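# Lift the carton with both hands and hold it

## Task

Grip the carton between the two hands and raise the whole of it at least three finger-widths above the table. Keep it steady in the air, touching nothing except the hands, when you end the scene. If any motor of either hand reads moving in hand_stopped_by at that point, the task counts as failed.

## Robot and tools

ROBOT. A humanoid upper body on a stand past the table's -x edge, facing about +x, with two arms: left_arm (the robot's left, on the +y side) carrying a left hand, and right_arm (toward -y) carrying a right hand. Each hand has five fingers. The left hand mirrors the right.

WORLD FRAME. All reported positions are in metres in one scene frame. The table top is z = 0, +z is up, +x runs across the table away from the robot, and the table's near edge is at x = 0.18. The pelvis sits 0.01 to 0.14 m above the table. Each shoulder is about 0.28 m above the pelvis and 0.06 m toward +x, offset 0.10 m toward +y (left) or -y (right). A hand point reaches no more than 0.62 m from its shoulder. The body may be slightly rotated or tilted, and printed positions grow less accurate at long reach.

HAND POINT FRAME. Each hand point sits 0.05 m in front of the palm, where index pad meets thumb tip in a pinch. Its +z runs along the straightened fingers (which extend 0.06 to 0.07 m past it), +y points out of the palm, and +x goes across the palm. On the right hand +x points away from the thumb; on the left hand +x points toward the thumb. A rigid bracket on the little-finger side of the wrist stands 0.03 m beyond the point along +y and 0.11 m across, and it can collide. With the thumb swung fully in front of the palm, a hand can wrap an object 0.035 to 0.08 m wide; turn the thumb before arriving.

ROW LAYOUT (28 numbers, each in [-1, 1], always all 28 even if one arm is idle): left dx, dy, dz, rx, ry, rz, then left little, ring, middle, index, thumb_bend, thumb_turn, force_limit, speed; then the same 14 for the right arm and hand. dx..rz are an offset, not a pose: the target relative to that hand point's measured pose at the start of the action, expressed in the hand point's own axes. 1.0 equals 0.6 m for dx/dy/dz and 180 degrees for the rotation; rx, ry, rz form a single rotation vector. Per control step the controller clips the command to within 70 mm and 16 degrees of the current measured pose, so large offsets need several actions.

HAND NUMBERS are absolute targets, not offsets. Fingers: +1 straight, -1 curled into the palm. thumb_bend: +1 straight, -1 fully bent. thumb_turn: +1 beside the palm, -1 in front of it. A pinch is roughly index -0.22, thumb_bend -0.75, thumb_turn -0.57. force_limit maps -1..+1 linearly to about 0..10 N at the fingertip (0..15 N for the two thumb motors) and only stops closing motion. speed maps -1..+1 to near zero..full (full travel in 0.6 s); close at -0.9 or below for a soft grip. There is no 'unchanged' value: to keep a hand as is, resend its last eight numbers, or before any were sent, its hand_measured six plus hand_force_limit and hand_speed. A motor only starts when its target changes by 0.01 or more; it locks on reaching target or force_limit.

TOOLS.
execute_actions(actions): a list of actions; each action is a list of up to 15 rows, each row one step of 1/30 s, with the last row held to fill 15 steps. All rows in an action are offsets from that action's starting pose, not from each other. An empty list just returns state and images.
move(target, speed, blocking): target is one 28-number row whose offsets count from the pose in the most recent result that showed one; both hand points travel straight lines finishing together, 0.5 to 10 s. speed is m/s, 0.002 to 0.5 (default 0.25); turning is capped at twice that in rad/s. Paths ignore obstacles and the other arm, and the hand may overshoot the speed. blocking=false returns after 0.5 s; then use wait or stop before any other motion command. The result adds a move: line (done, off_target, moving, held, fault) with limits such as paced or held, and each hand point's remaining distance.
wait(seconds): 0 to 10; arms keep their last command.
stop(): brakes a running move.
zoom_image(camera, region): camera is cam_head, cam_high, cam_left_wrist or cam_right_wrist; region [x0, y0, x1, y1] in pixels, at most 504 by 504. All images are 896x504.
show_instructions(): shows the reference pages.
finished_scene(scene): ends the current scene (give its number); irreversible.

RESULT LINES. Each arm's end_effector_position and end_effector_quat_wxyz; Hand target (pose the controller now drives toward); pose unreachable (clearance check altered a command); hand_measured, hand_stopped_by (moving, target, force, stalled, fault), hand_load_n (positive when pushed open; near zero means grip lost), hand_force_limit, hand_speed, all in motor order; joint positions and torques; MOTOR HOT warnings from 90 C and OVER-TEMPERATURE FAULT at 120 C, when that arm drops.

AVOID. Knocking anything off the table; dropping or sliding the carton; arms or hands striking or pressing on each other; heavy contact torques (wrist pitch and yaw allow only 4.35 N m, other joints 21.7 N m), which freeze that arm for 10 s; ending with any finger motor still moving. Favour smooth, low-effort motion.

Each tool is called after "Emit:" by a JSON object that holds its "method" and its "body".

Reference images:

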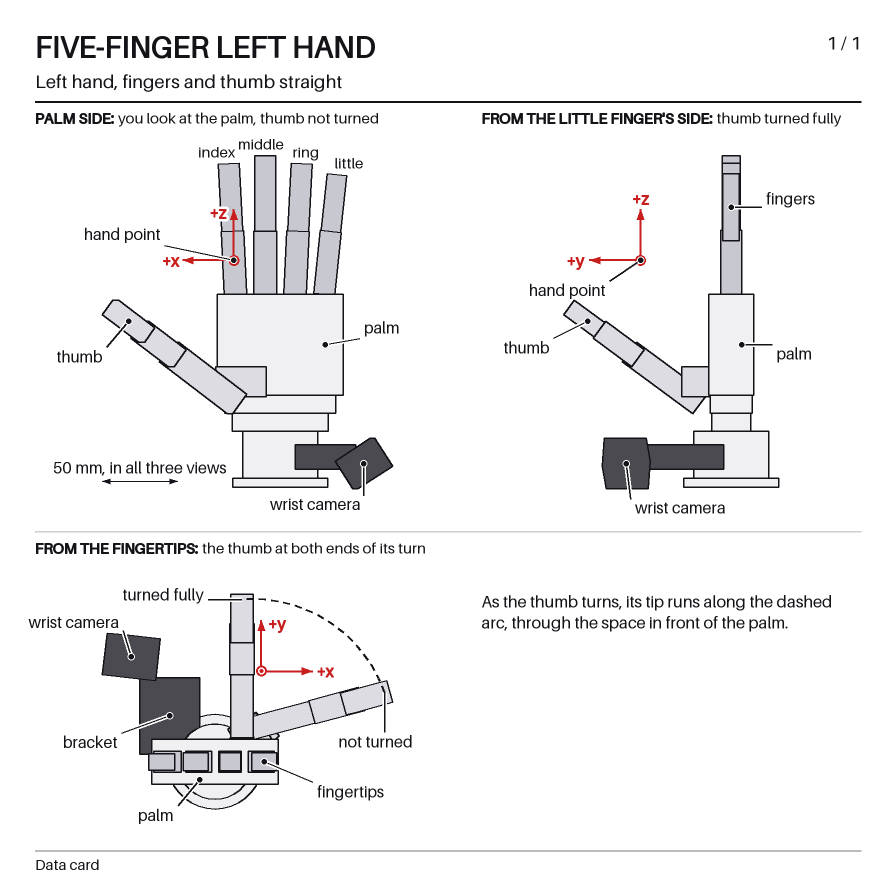

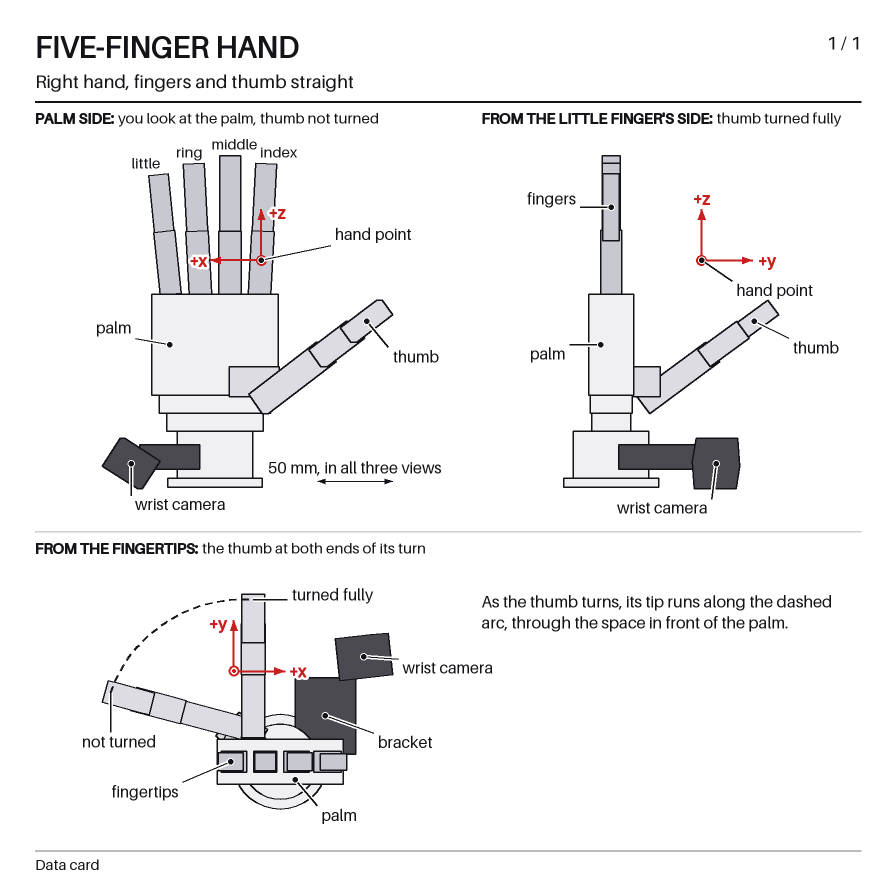

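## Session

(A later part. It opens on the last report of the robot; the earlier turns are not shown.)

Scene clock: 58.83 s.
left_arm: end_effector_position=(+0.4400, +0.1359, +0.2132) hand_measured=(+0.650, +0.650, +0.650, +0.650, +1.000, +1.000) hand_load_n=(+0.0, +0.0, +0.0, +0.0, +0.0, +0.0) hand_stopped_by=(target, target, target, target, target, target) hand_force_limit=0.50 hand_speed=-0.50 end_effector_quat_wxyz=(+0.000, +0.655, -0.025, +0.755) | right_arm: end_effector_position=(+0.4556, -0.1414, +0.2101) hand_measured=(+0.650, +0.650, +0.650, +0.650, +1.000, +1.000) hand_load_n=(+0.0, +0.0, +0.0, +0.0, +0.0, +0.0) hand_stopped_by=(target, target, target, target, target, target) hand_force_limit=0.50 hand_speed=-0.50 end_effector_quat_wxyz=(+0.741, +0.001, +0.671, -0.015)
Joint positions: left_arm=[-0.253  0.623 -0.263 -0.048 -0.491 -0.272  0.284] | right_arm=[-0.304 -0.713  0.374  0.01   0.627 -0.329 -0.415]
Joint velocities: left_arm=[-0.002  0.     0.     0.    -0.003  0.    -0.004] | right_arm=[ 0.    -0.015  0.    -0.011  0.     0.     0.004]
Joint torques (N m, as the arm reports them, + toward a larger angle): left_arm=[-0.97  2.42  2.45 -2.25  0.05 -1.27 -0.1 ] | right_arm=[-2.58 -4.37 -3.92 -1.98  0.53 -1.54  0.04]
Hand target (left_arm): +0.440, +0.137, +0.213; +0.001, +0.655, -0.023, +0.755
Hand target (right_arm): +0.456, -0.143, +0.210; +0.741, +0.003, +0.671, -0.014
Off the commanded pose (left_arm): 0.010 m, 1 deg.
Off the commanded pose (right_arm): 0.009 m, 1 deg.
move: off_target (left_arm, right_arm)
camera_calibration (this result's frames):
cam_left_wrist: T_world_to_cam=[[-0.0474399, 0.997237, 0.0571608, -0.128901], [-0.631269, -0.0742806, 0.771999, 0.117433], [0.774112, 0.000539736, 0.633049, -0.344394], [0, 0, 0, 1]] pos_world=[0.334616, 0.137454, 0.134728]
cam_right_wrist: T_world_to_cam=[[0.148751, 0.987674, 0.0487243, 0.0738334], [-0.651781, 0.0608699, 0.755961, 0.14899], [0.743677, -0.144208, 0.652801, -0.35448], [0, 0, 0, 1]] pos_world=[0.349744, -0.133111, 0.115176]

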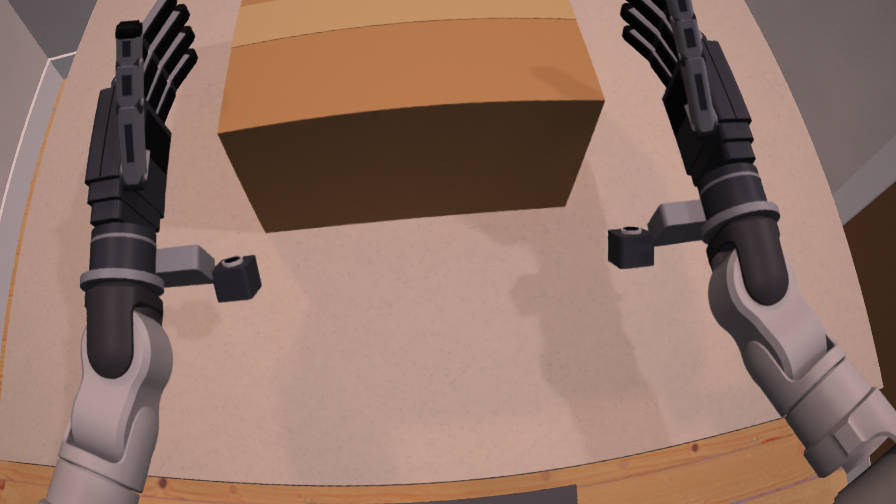

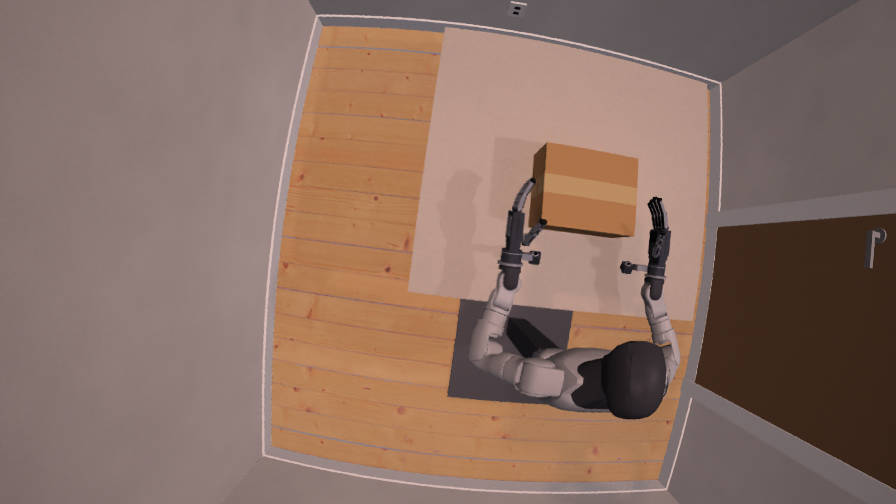

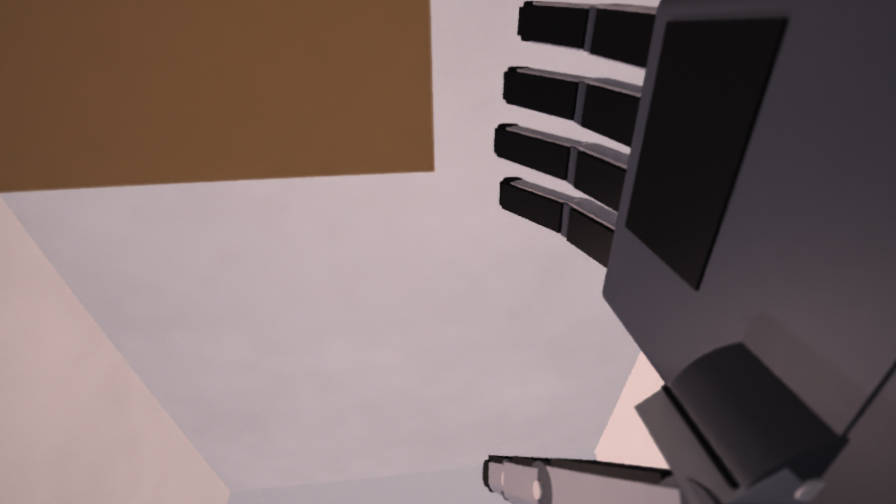

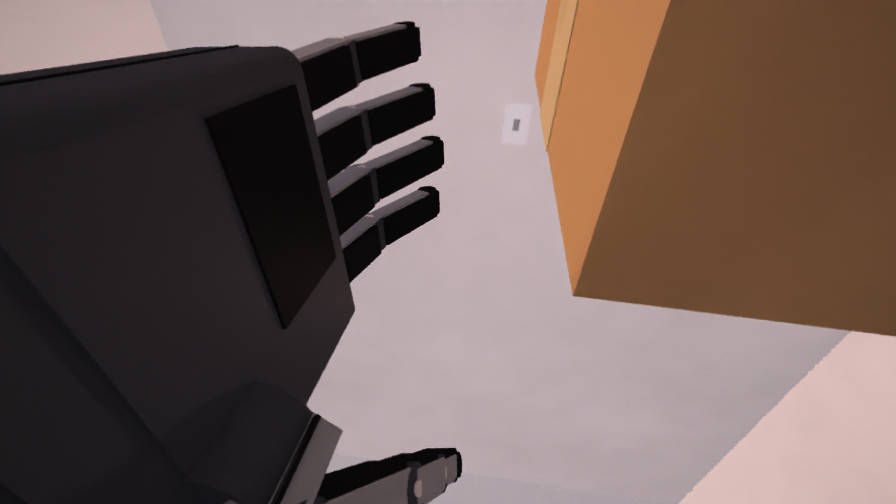

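Emit:
{"method": "move", "body": {"target": [-0.145,-0.02,0.072,0,-0.045,0,0.65,0.65,0.65,0.65,1,1,0.5,-0.5,0.142,0,0.07,0,0.035,0,0.65,0.65,0.65,0.65,1,1,0.5,-0.5], "speed": 0.1}}

Emit:
{"method": "move", "body": {"target": [0,0.14,0,-0.05,0,0,0.65,0.65,0.65,0.65,1,1,0.5,-0.5,0,0.13,0,-0.05,0,0,0.65,0.65,0.65,0.65,1,1,0.5,-0.5], "speed": 0.03}}

Scene clock: 64.83 s.
left_arm: end_effector_position=(+0.4980, +0.1519, +0.1341) hand_measured=(+0.650, +0.650, +0.650, +0.650, +1.000, +1.000) hand_load_n=(+0.0, +0.0, +0.0, +0.0, +0.0, +0.0) hand_stopped_by=(target, target, target, target, target, target) hand_force_limit=0.50 hand_speed=-0.50 end_effector_quat_wxyz=(-0.004, +0.707, -0.029, +0.706) | right_arm: end_effector_position=(+0.5033, -0.1453, +0.1232) hand_measured=(+0.650, +0.650, +0.650, +0.650, +1.000, +1.000) hand_load_n=(+0.0, +0.0, +0.0, +0.0, +0.0, +0.0) hand_stopped_by=(target, target, target, target, target, target) hand_force_limit=0.50 hand_speed=-0.50 end_effector_quat_wxyz=(+0.702, +0.002, +0.712, -0.021)
Joint positions: left_arm=[-0.587  0.449 -0.254  0.731 -0.491 -0.472  0.007] | right_arm=[-0.626 -0.422  0.393  0.877  0.616 -0.6   -0.109]
Joint velocities: left_arm=[ 0.005  0.002  0.015  0.02  -0.006 -0.005 -0.006] | right_arm=[-0.015 -0.003  0.011  0.023 -0.002 -0.022  0.013]
Joint torques (N m, as the arm reports them, + toward a larger angle): left_arm=[-2.3   2.24  1.7  -2.3  -0.36 -1.32 -0.3 ] | right_arm=[-3.82 -3.39 -2.69 -1.57  0.62 -1.6   0.  ]
Hand target (left_arm): +0.498, +0.152, +0.135; -0.002, +0.706, -0.026, +0.707
Hand target (right_arm): +0.504, -0.145, +0.124; +0.703, +0.003, +0.711, -0.020
Off the commanded pose (left_arm): 0.004 m, 1 deg.
Off the commanded pose (right_arm): 0.007 m, 1 deg.
move: off_target (left_arm, right_arm)
camera_calibration (this result's frames):
cam_left_wrist: T_world_to_cam=[[-0.0414218, 0.996134, 0.0774657, -0.143144], [-0.514344, -0.0877291, 0.853085, 0.149277], [0.856583, -0.00450764, 0.515989, -0.363834], [0, 0, 0, 1]] pos_world=[0.382505, 0.154046, 0.0714772]
cam_right_wrist: T_world_to_cam=[[0.164187, 0.986147, 0.0236111, 0.069896], [-0.561364, 0.0737278, 0.824278, 0.193962], [0.811118, -0.14859, 0.565693, -0.357617], [0, 0, 0, 1]] pos_world=[0.387477, -0.136366, 0.0407723]

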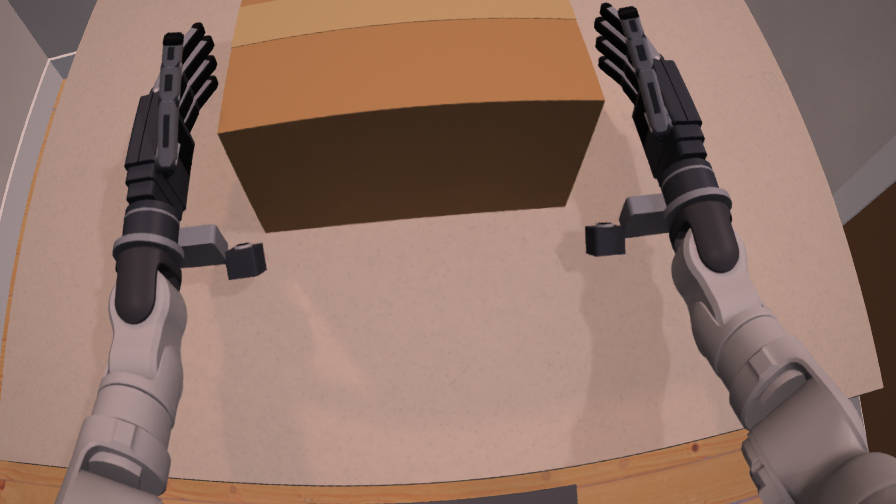

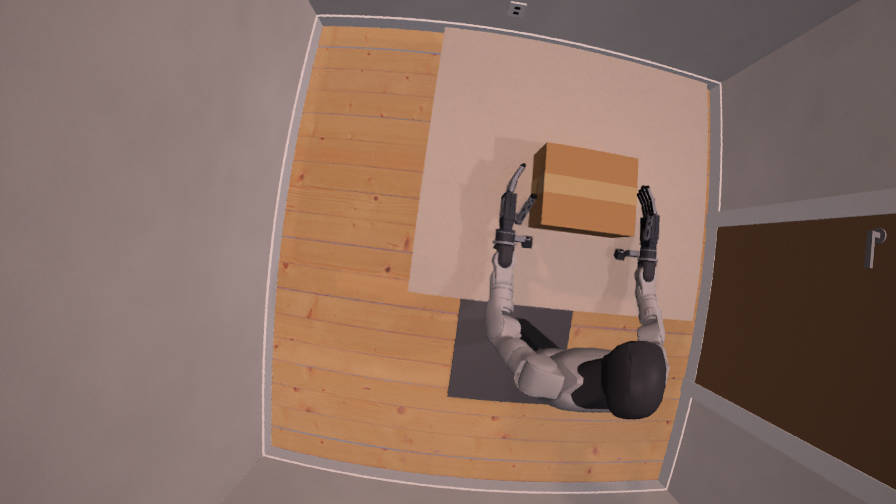

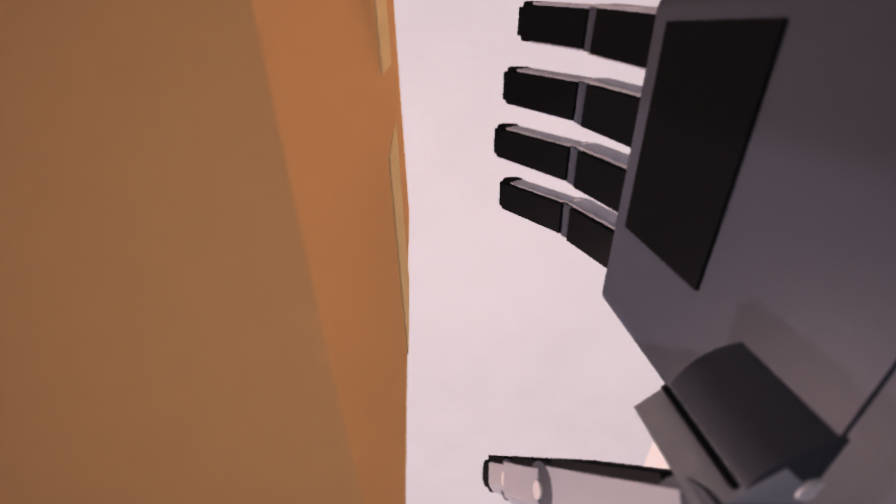

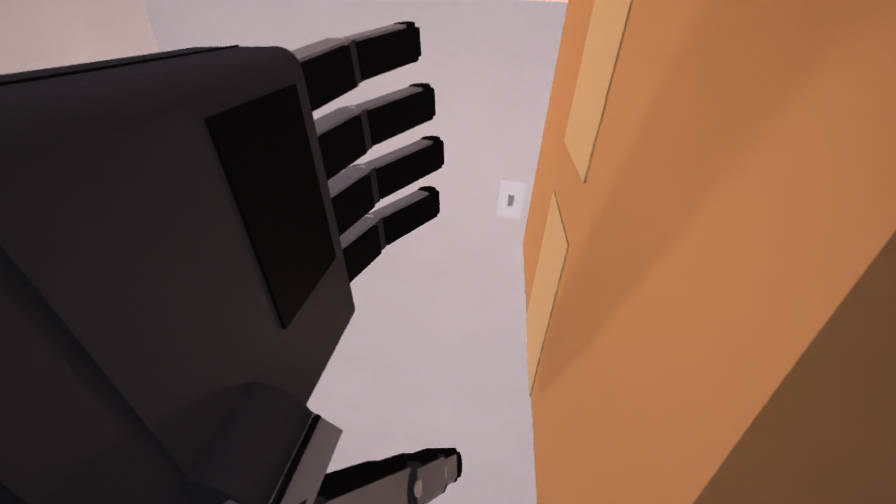

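Scene clock: 67.87 s.
left_arm: end_effector_position=(+0.5023, +0.1108, +0.1332) hand_measured=(+0.650, +0.650, +0.650, +0.650, +1.000, +1.000) hand_load_n=(+0.0, +0.0, +3.0, +0.0, -0.5, +0.5) hand_stopped_by=(target, target, target, target, target, target) hand_force_limit=0.50 hand_speed=-0.50 end_effector_quat_wxyz=(+0.011, +0.707, -0.044, +0.705) | right_arm: end_effector_position=(+0.5080, -0.1055, +0.1193) hand_measured=(+0.650, +0.650, +0.650, +0.650, +1.000, +1.000) hand_load_n=(+0.0, +0.0, +0.0, +0.0, +0.0, +0.5) hand_stopped_by=(target, target, target, target, target, target) hand_force_limit=0.50 hand_speed=-0.50 end_effector_quat_wxyz=(+0.699, -0.011, +0.715, +0.004)
Joint positions: left_arm=[-0.637  0.404 -0.374  0.728 -0.484 -0.463  0.1  ] | right_arm=[-0.696 -0.356  0.499  0.941  0.639 -0.622 -0.146]
Joint velocities: left_arm=[-0.006  0.009 -0.035  0.015 -0.044 -0.02   0.017] | right_arm=[ 0.     0.011  0.084  0.021  0.072 -0.03  -0.021]
Joint torques (N m, as the arm reports them, + toward a larger angle): left_arm=[-3.63 -1.6  -2.99 -3.02  1.32 -0.89 -1.92] | right_arm=[-5.32  1.08  1.35 -2.73 -0.2  -0.87  0.82]
Hand target (left_arm): +0.494, +0.070, +0.134; +0.050, +0.702, -0.084, +0.705
Hand target (right_arm): +0.501, -0.067, +0.118; +0.697, -0.050, +0.714, +0.038
Off the commanded pose (left_arm): 0.043 m, 7 deg.
Off the commanded pose (right_arm): 0.038 m, 6 deg.
move: off_target (left_arm, right_arm)
camera_calibration (this result's frames):
cam_left_wrist: T_world_to_cam=[[0.000628184, 0.996955, 0.0779702, -0.123236], [-0.515937, -0.0664683, 0.854044, 0.146991], [0.856626, -0.0407643, 0.514325, -0.36303], [0, 0, 0, 1]] pos_world=[0.386896, 0.117833, 0.0707871]
cam_right_wrist: T_world_to_cam=[[0.112201, 0.99287, 0.040243, 0.0550823], [-0.557052, 0.0293106, 0.82996, 0.189246], [0.822863, -0.11554, 0.556369, -0.354701], [0, 0, 0, 1]] pos_world=[0.39111, -0.101219, 0.0380611]

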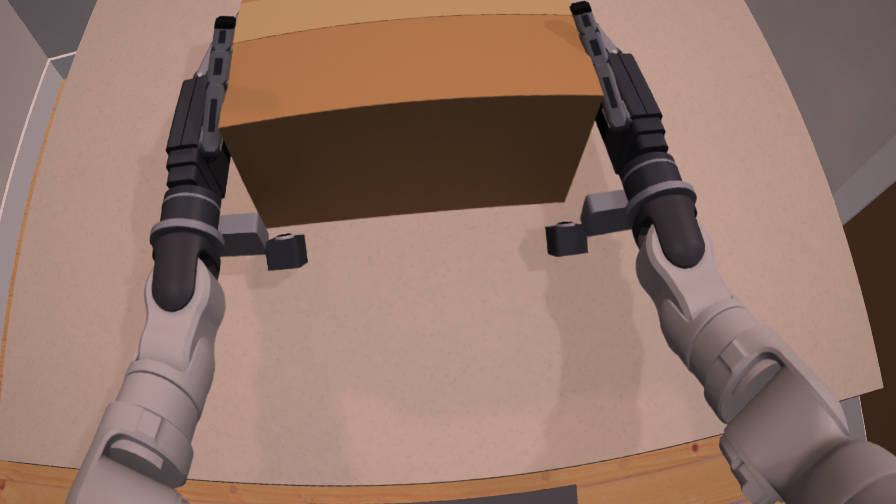

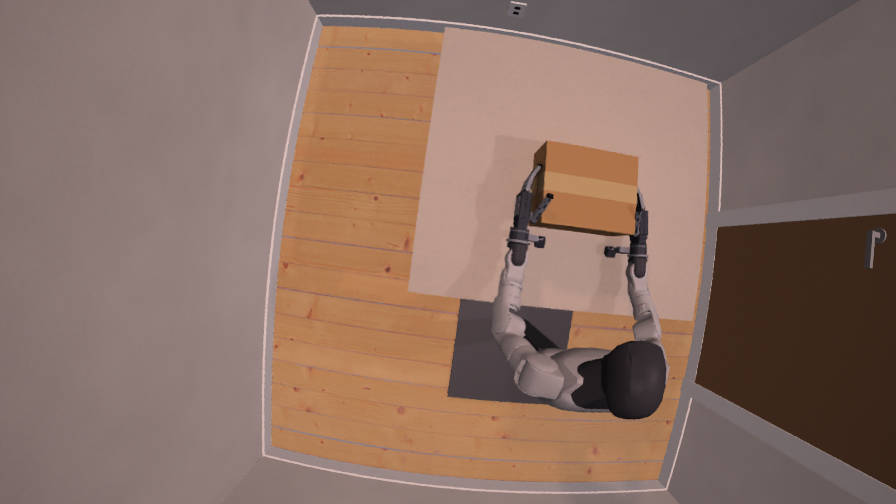

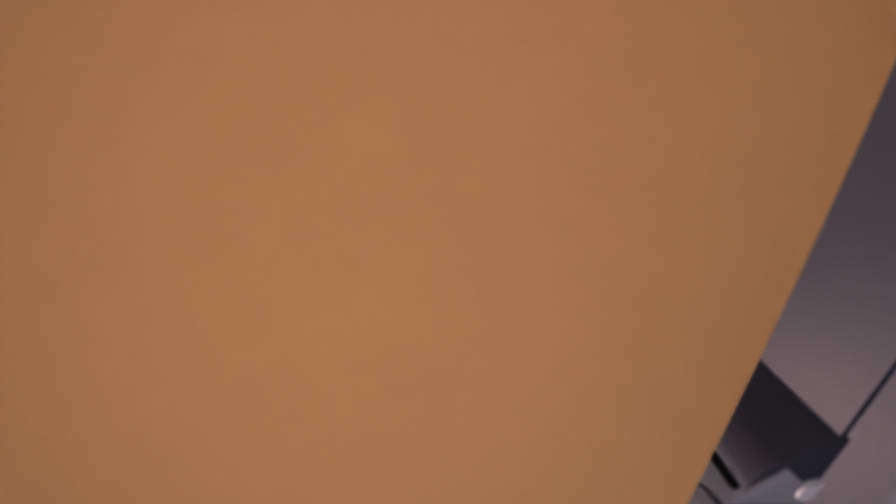

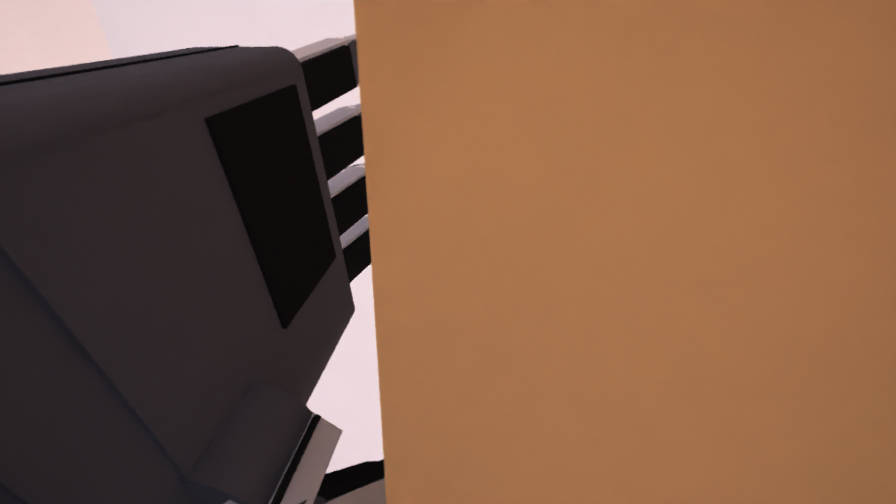

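Emit:
{"method": "execute_actions", "body": {"actions": [[[0,0.09,0,-0.05,0,0,0.45,0.45,0.45,0.45,1,1,0,-0.9,0,0.09,0,-0.05,0,0,0.45,0.45,0.45,0.45,1,1,0,-0.9]],[[0,0.09,0,-0.05,0,0,0.45,0.45,0.45,0.45,1,1,0,-0.9,0,0.09,0,-0.05,0,0,0.45,0.45,0.45,0.45,1,1,0,-0.9]],[[0,0.09,0,-0.05,0,0,0.45,0.45,0.45,0.45,1,1,0,-0.9,0,0.09,0,-0.05,0,0,0.45,0.45,0.45,0.45,1,1,0,-0.9]]]}}

Scene clock: 72.40 s.
left_arm: end_effector_position=(+0.5195, +0.1138, +0.1329) hand_measured=(+0.508, +0.596, +0.646, +0.586, +1.000, +1.000) hand_load_n=(+4.0, +0.5, +0.0, +2.5, +0.0, +0.0) hand_stopped_by=(force, force, force, force, target, target) hand_force_limit=0.00 hand_speed=-0.90 end_effector_quat_wxyz=(+0.014, +0.711, -0.055, +0.700) | right_arm: end_effector_position=(+0.5210, -0.1031, +0.1173) hand_measured=(+0.450, +0.464, +0.564, +0.524, +1.000, +1.000) hand_load_n=(+0.0, +4.5, +0.5, +1.0, +0.0, +0.0) hand_stopped_by=(target, force, force, force, target, target) hand_force_limit=0.00 hand_speed=-0.90 end_effector_quat_wxyz=(+0.694, -0.017, +0.719, +0.016)
Joint positions: left_arm=[-0.772  0.411 -0.454  0.942 -0.587 -0.53   0.027] | right_arm=[-0.84  -0.31   0.603  1.222  0.817 -0.718 -0.012]
Joint velocities: left_arm=[-0.02   0.008 -0.052  0.028 -0.066 -0.035  0.   ] | right_arm=[-0.028  0.014  0.074  0.106  0.092 -0.062  0.039]
Joint torques (N m, as the arm reports them, + toward a larger angle): left_arm=[-3.76 -3.1  -3.   -2.86  1.52 -0.7  -2.74] | right_arm=[-5.36  3.22  1.47 -3.1  -0.62 -0.96  1.53]
Hand target (left_arm): +0.508, +0.063, +0.133; +0.067, +0.706, -0.105, +0.697
Hand target (right_arm): +0.510, -0.050, +0.117; +0.691, -0.067, +0.716, +0.073
Off the commanded pose (left_arm): 0.055 m, 8 deg.
Off the commanded pose (right_arm): 0.055 m, 9 deg.
camera_calibration (this result's frames):
cam_left_wrist: T_world_to_cam=[[0.0215716, 0.995763, 0.08939, -0.13845], [-0.506313, -0.0662164, 0.859804, 0.150509], [0.86208, -0.0638067, 0.50274, -0.376193], [0, 0, 0, 1]] pos_world=[0.4035, 0.123826, 0.0720953]
cam_right_wrist: T_world_to_cam=[[0.0884402, 0.994921, 0.0480671, 0.0629992], [-0.54624, 0.00809007, 0.83759, 0.189425], [0.832947, -0.100333, 0.544181, -0.366254], [0, 0, 0, 1]] pos_world=[0.40297, -0.100959, 0.03762]

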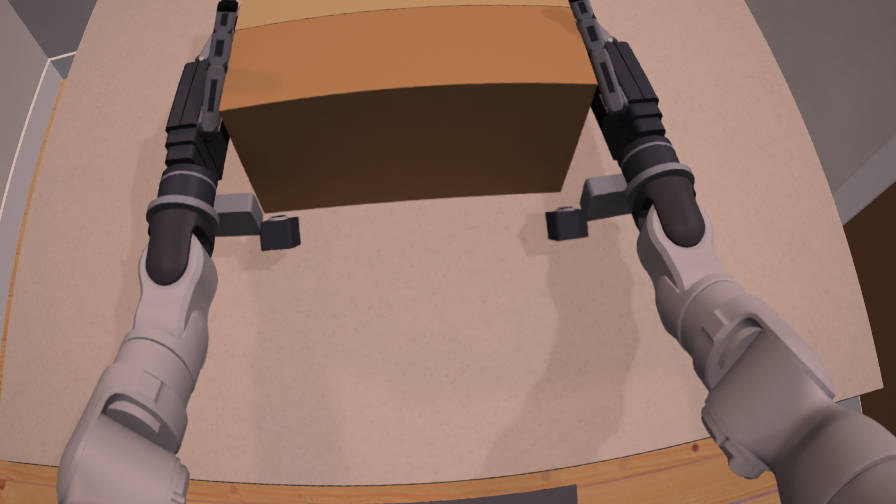

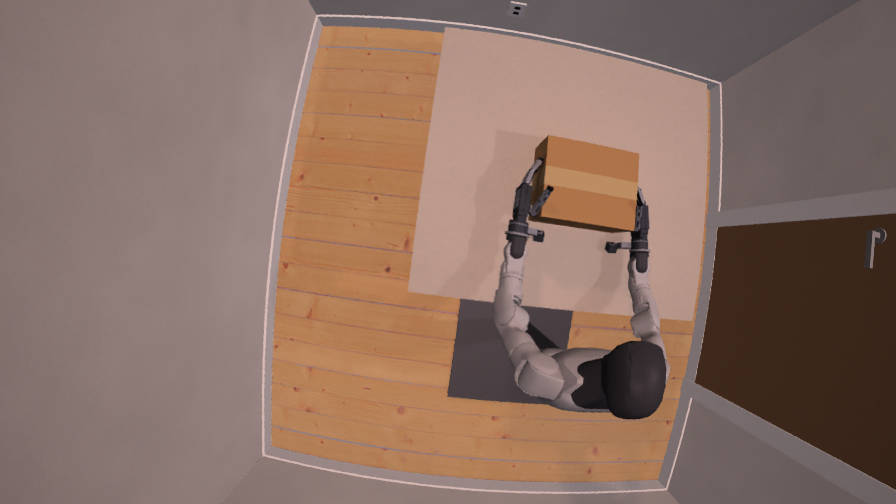

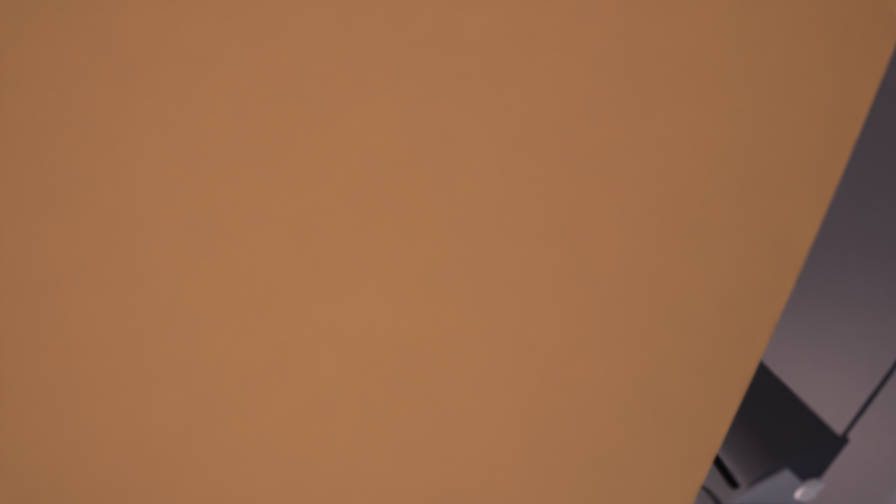

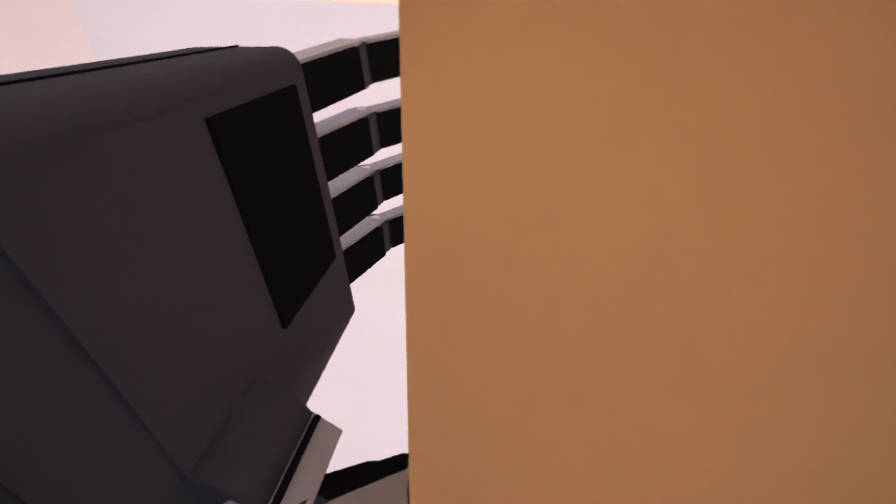

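Emit:
{"method": "execute_actions", "body": {"actions": [[[0.03,0.1,-0.04,-0.02,0,0,0.45,0.45,0.45,0.45,1,1,0,-0.9,-0.03,0.1,-0.04,-0.02,0,0,0.45,0.45,0.45,0.45,1,1,0,-0.9]],[[0.03,0.1,-0.04,-0.02,0,0,0.45,0.45,0.45,0.45,1,1,0,-0.9,-0.03,0.1,-0.04,-0.02,0,0,0.45,0.45,0.45,0.45,1,1,0,-0.9]],[[0.03,0.1,-0.04,-0.02,0,0,0.45,0.45,0.45,0.45,1,1,0,-0.9,-0.03,0.1,-0.04,-0.02,0,0,0.45,0.45,0.45,0.45,1,1,0,-0.9]]]}}

Scene clock: 76.80 s.
left_arm: end_effector_position=(+0.4694, +0.0966, +0.1793) hand_measured=(+0.508, +0.596, +0.646, +0.586, +1.000, +1.000) hand_load_n=(+0.0, +0.0, +0.0, +0.0, -1.0, +1.0) hand_stopped_by=(force, force, force, force, target, target) hand_force_limit=0.00 hand_speed=-0.90 end_effector_quat_wxyz=(-0.078, +0.708, +0.036, +0.701) | right_arm: end_effector_position=(+0.4823, -0.1510, +0.1624) hand_measured=(+0.450, +0.462, +0.564, +0.524, +0.998, +1.000) hand_load_n=(+0.0, +0.0, +0.0, +0.0, -2.5, +0.5) hand_stopped_by=(target, force, force, force, target, target) hand_force_limit=0.00 hand_speed=-0.90 end_effector_quat_wxyz=(+0.682, +0.143, +0.713, -0.086)
Joint positions: left_arm=[-0.522  0.604 -0.684 -0.035 -0.56  -0.093  0.876] | right_arm=[-0.61  -0.711  0.898  0.197  0.875 -0.494 -0.98 ]
Joint velocities: left_arm=[-0.008  0.086 -0.044  0.009 -0.052  0.     0.072] | right_arm=[-0.081 -0.091  0.189 -0.129  0.078  0.    -0.135]
Joint torques (N m, as the arm reports them, + toward a larger angle): left_arm=[-4.09 -3.37 -4.55 -4.8   2.69 -0.4  -3.08] | right_arm=[-7.89  3.64 -1.01 -5.92 -1.83 -2.    1.71]
Hand target (left_arm): +0.455, +0.041, +0.192; -0.010, +0.700, -0.012, +0.714
Hand target (right_arm): +0.472, -0.086, +0.164; +0.690, +0.075, +0.720, -0.023
Off the commanded pose (left_arm): 0.063 m, 10 deg.
Off the commanded pose (right_arm): 0.080 m, 10 deg; position clipped at the last step of the last action.
camera_calibration (this result's frames):
cam_left_wrist: T_world_to_cam=[[-0.235407, 0.967595, 0.0913425, -0.00142396], [-0.482517, -0.197938, 0.853228, 0.0868341], [0.843659, 0.156781, 0.513477, -0.372046], [0, 0, 0, 1]] pos_world=[0.355444, 0.0768954, 0.117078]
cam_right_wrist: T_world_to_cam=[[0.44312, 0.888781, 0.117098, -0.0863319], [-0.508735, 0.141761, 0.849171, 0.131094], [0.738128, -0.435857, 0.514972, -0.363538], [0, 0, 0, 1]] pos_world=[0.373285, -0.100304, 0.0859999]

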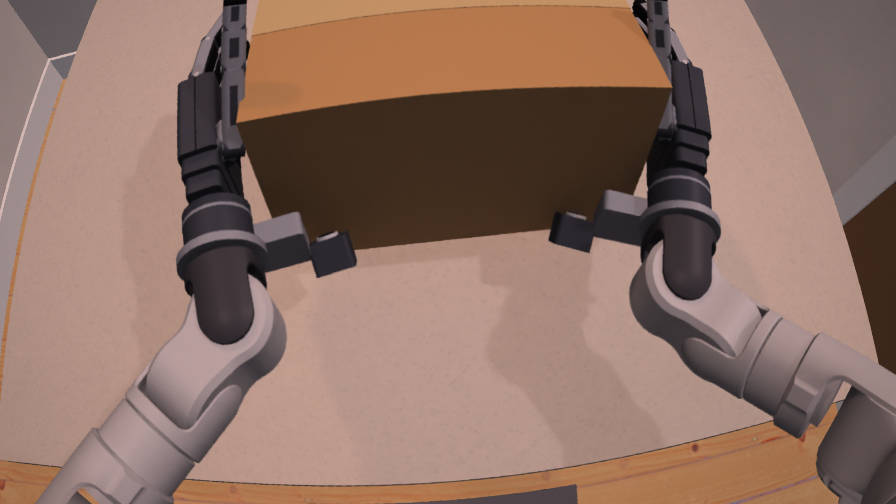

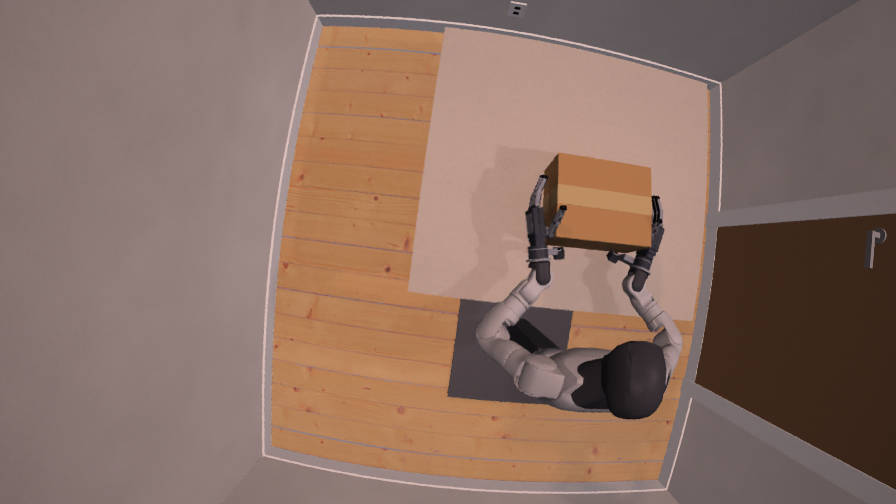

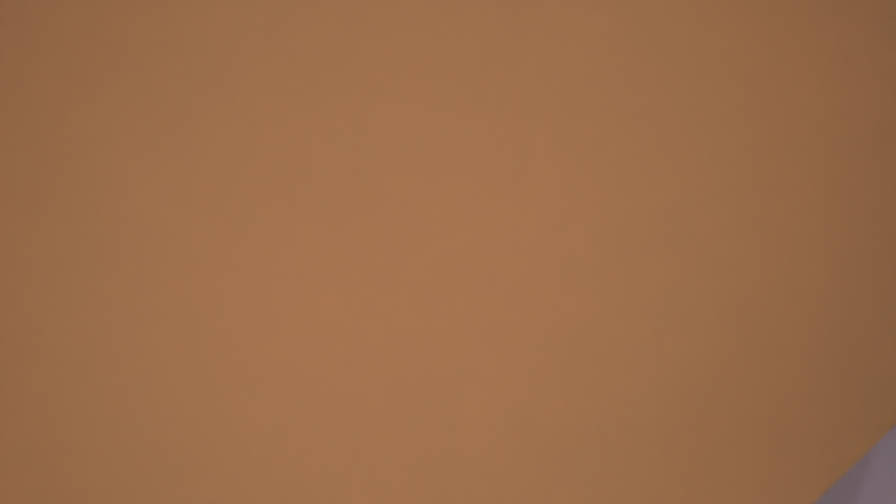

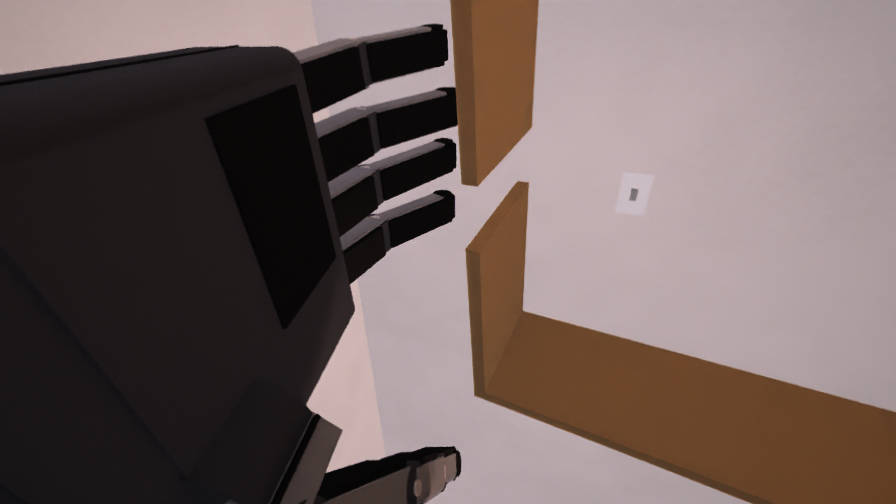

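Emit:
{"method": "execute_actions", "body": {"actions": [[[0.03,0.04,0.01,-0.09,0,0,0.45,0.45,0.45,0.45,1,1,0,-0.9,-0.035,0.06,0.015,-0.09,0,0,0.45,0.45,0.45,0.45,1,1,0,-0.9]],[[0.03,0.04,0.01,-0.09,0,0,0.45,0.45,0.45,0.45,1,1,0,-0.9,-0.035,0.06,0.015,-0.09,0,0,0.45,0.45,0.45,0.45,1,1,0,-0.9]],[[0.03,0.04,0.01,-0.08,0,0,0.45,0.45,0.45,0.45,1,1,0,-0.9,-0.035,0.06,0.015,-0.09,0,0,0.45,0.45,0.45,0.45,1,1,0,-0.9]]]}}

Scene clock: 82.13 s.
left_arm: end_effector_position=(+0.5094, +0.1126, +0.1971) hand_measured=(+0.508, +0.598, +0.646, +0.586, +1.000, +1.000) hand_load_n=(+0.0, +5.5, +0.0, +0.0, +0.0, +0.0) hand_stopped_by=(force, force, force, force, target, target) hand_force_limit=0.00 hand_speed=-0.90 end_effector_quat_wxyz=(+0.091, +0.737, -0.184, +0.644) | right_arm: end_effector_position=(+0.5449, -0.1221, +0.2662) hand_measured=(+0.450, +0.464, +0.564, +0.524, +1.000, +1.000) hand_load_n=(+2.0, +3.0, +0.0, +0.0, +0.0, +0.0) hand_stopped_by=(target, force, force, force, target, target) hand_force_limit=0.00 hand_speed=-0.90 end_effector_quat_wxyz=(+0.723, -0.071, +0.674, +0.131)
Joint positions: left_arm=[-0.852  0.89  -0.617  0.447 -0.917 -0.073 -0.171] | right_arm=[-1.025 -0.848  0.846  0.687  1.312 -0.396  0.163]
Joint velocities: left_arm=[-0.026 -0.06   0.    -0.006  0.    -0.016 -0.07 ] | right_arm=[0.043 0.003 0.071 0.204 0.048 0.    0.057]
Joint torques (N m, as the arm reports them, + toward a larger angle): left_arm=[-5.02 -0.24  1.87 -3.89 -0.38 -1.88 -1.96] | right_arm=[-6.92 -1.15 -3.76 -3.14  0.35 -2.37  1.37]
Hand target (left_arm): +0.499, +0.079, +0.213; +0.139, +0.713, -0.209, +0.655
Hand target (right_arm): +0.532, -0.086, +0.253; +0.707, -0.112, +0.677, +0.170
Off the commanded pose (left_arm): 0.043 m, 7 deg.
Off the commanded pose (right_arm): 0.037 m, 7 deg.
camera_calibration (this result's frames):
cam_left_wrist: T_world_to_cam=[[0.319537, 0.936501, 0.144436, -0.298738], [-0.407499, -0.00180318, 0.913204, 0.0219765], [0.855477, -0.35066, 0.381047, -0.340181], [0, 0, 0, 1]] pos_world=[0.39543, 0.16052, 0.152704]
cam_right_wrist: T_world_to_cam=[[-0.160093, 0.977587, 0.13673, 0.182345], [-0.605273, -0.206639, 0.76873, 0.102208], [0.779753, 0.0403093, 0.624788, -0.444455], [0, 0, 0, 1]] pos_world=[0.437621, -0.139223, 0.174187]

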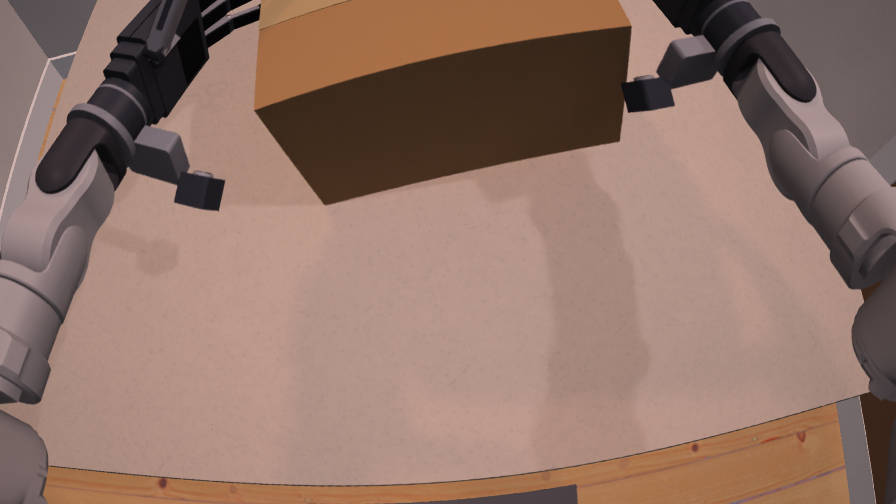

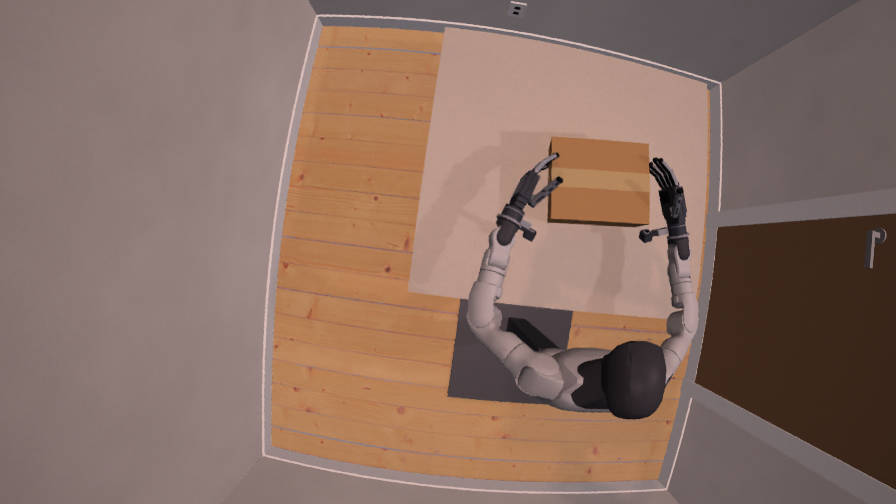

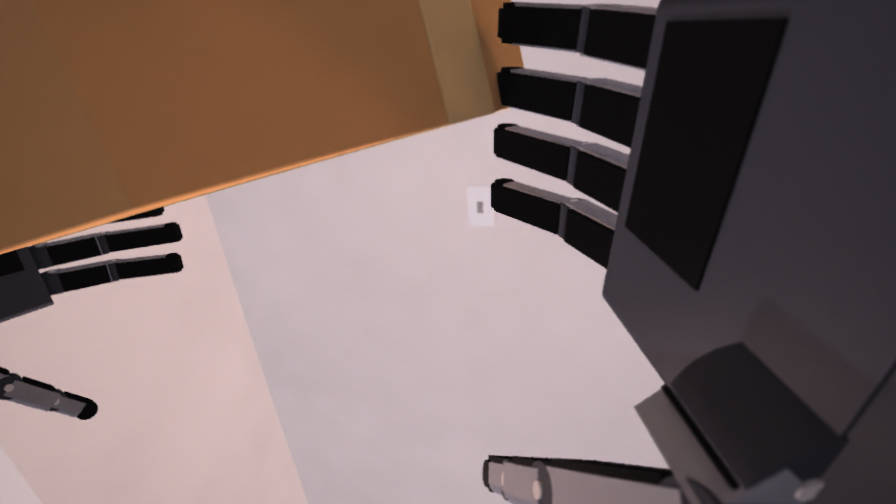

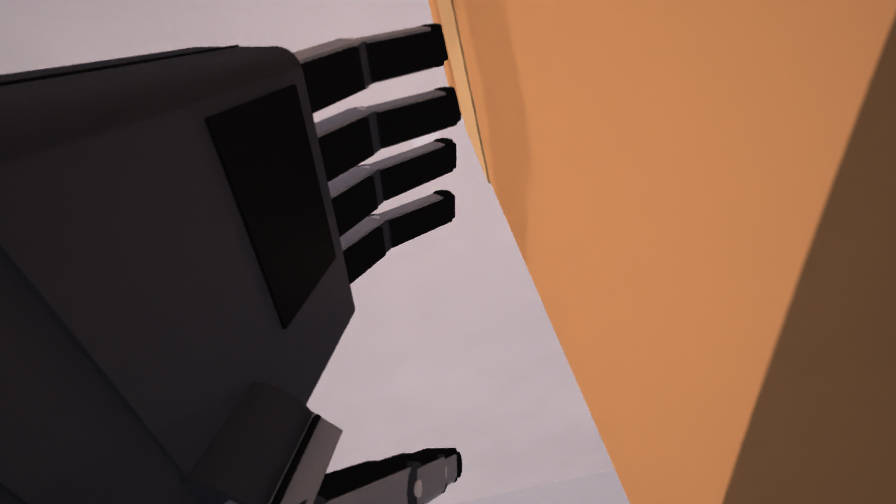

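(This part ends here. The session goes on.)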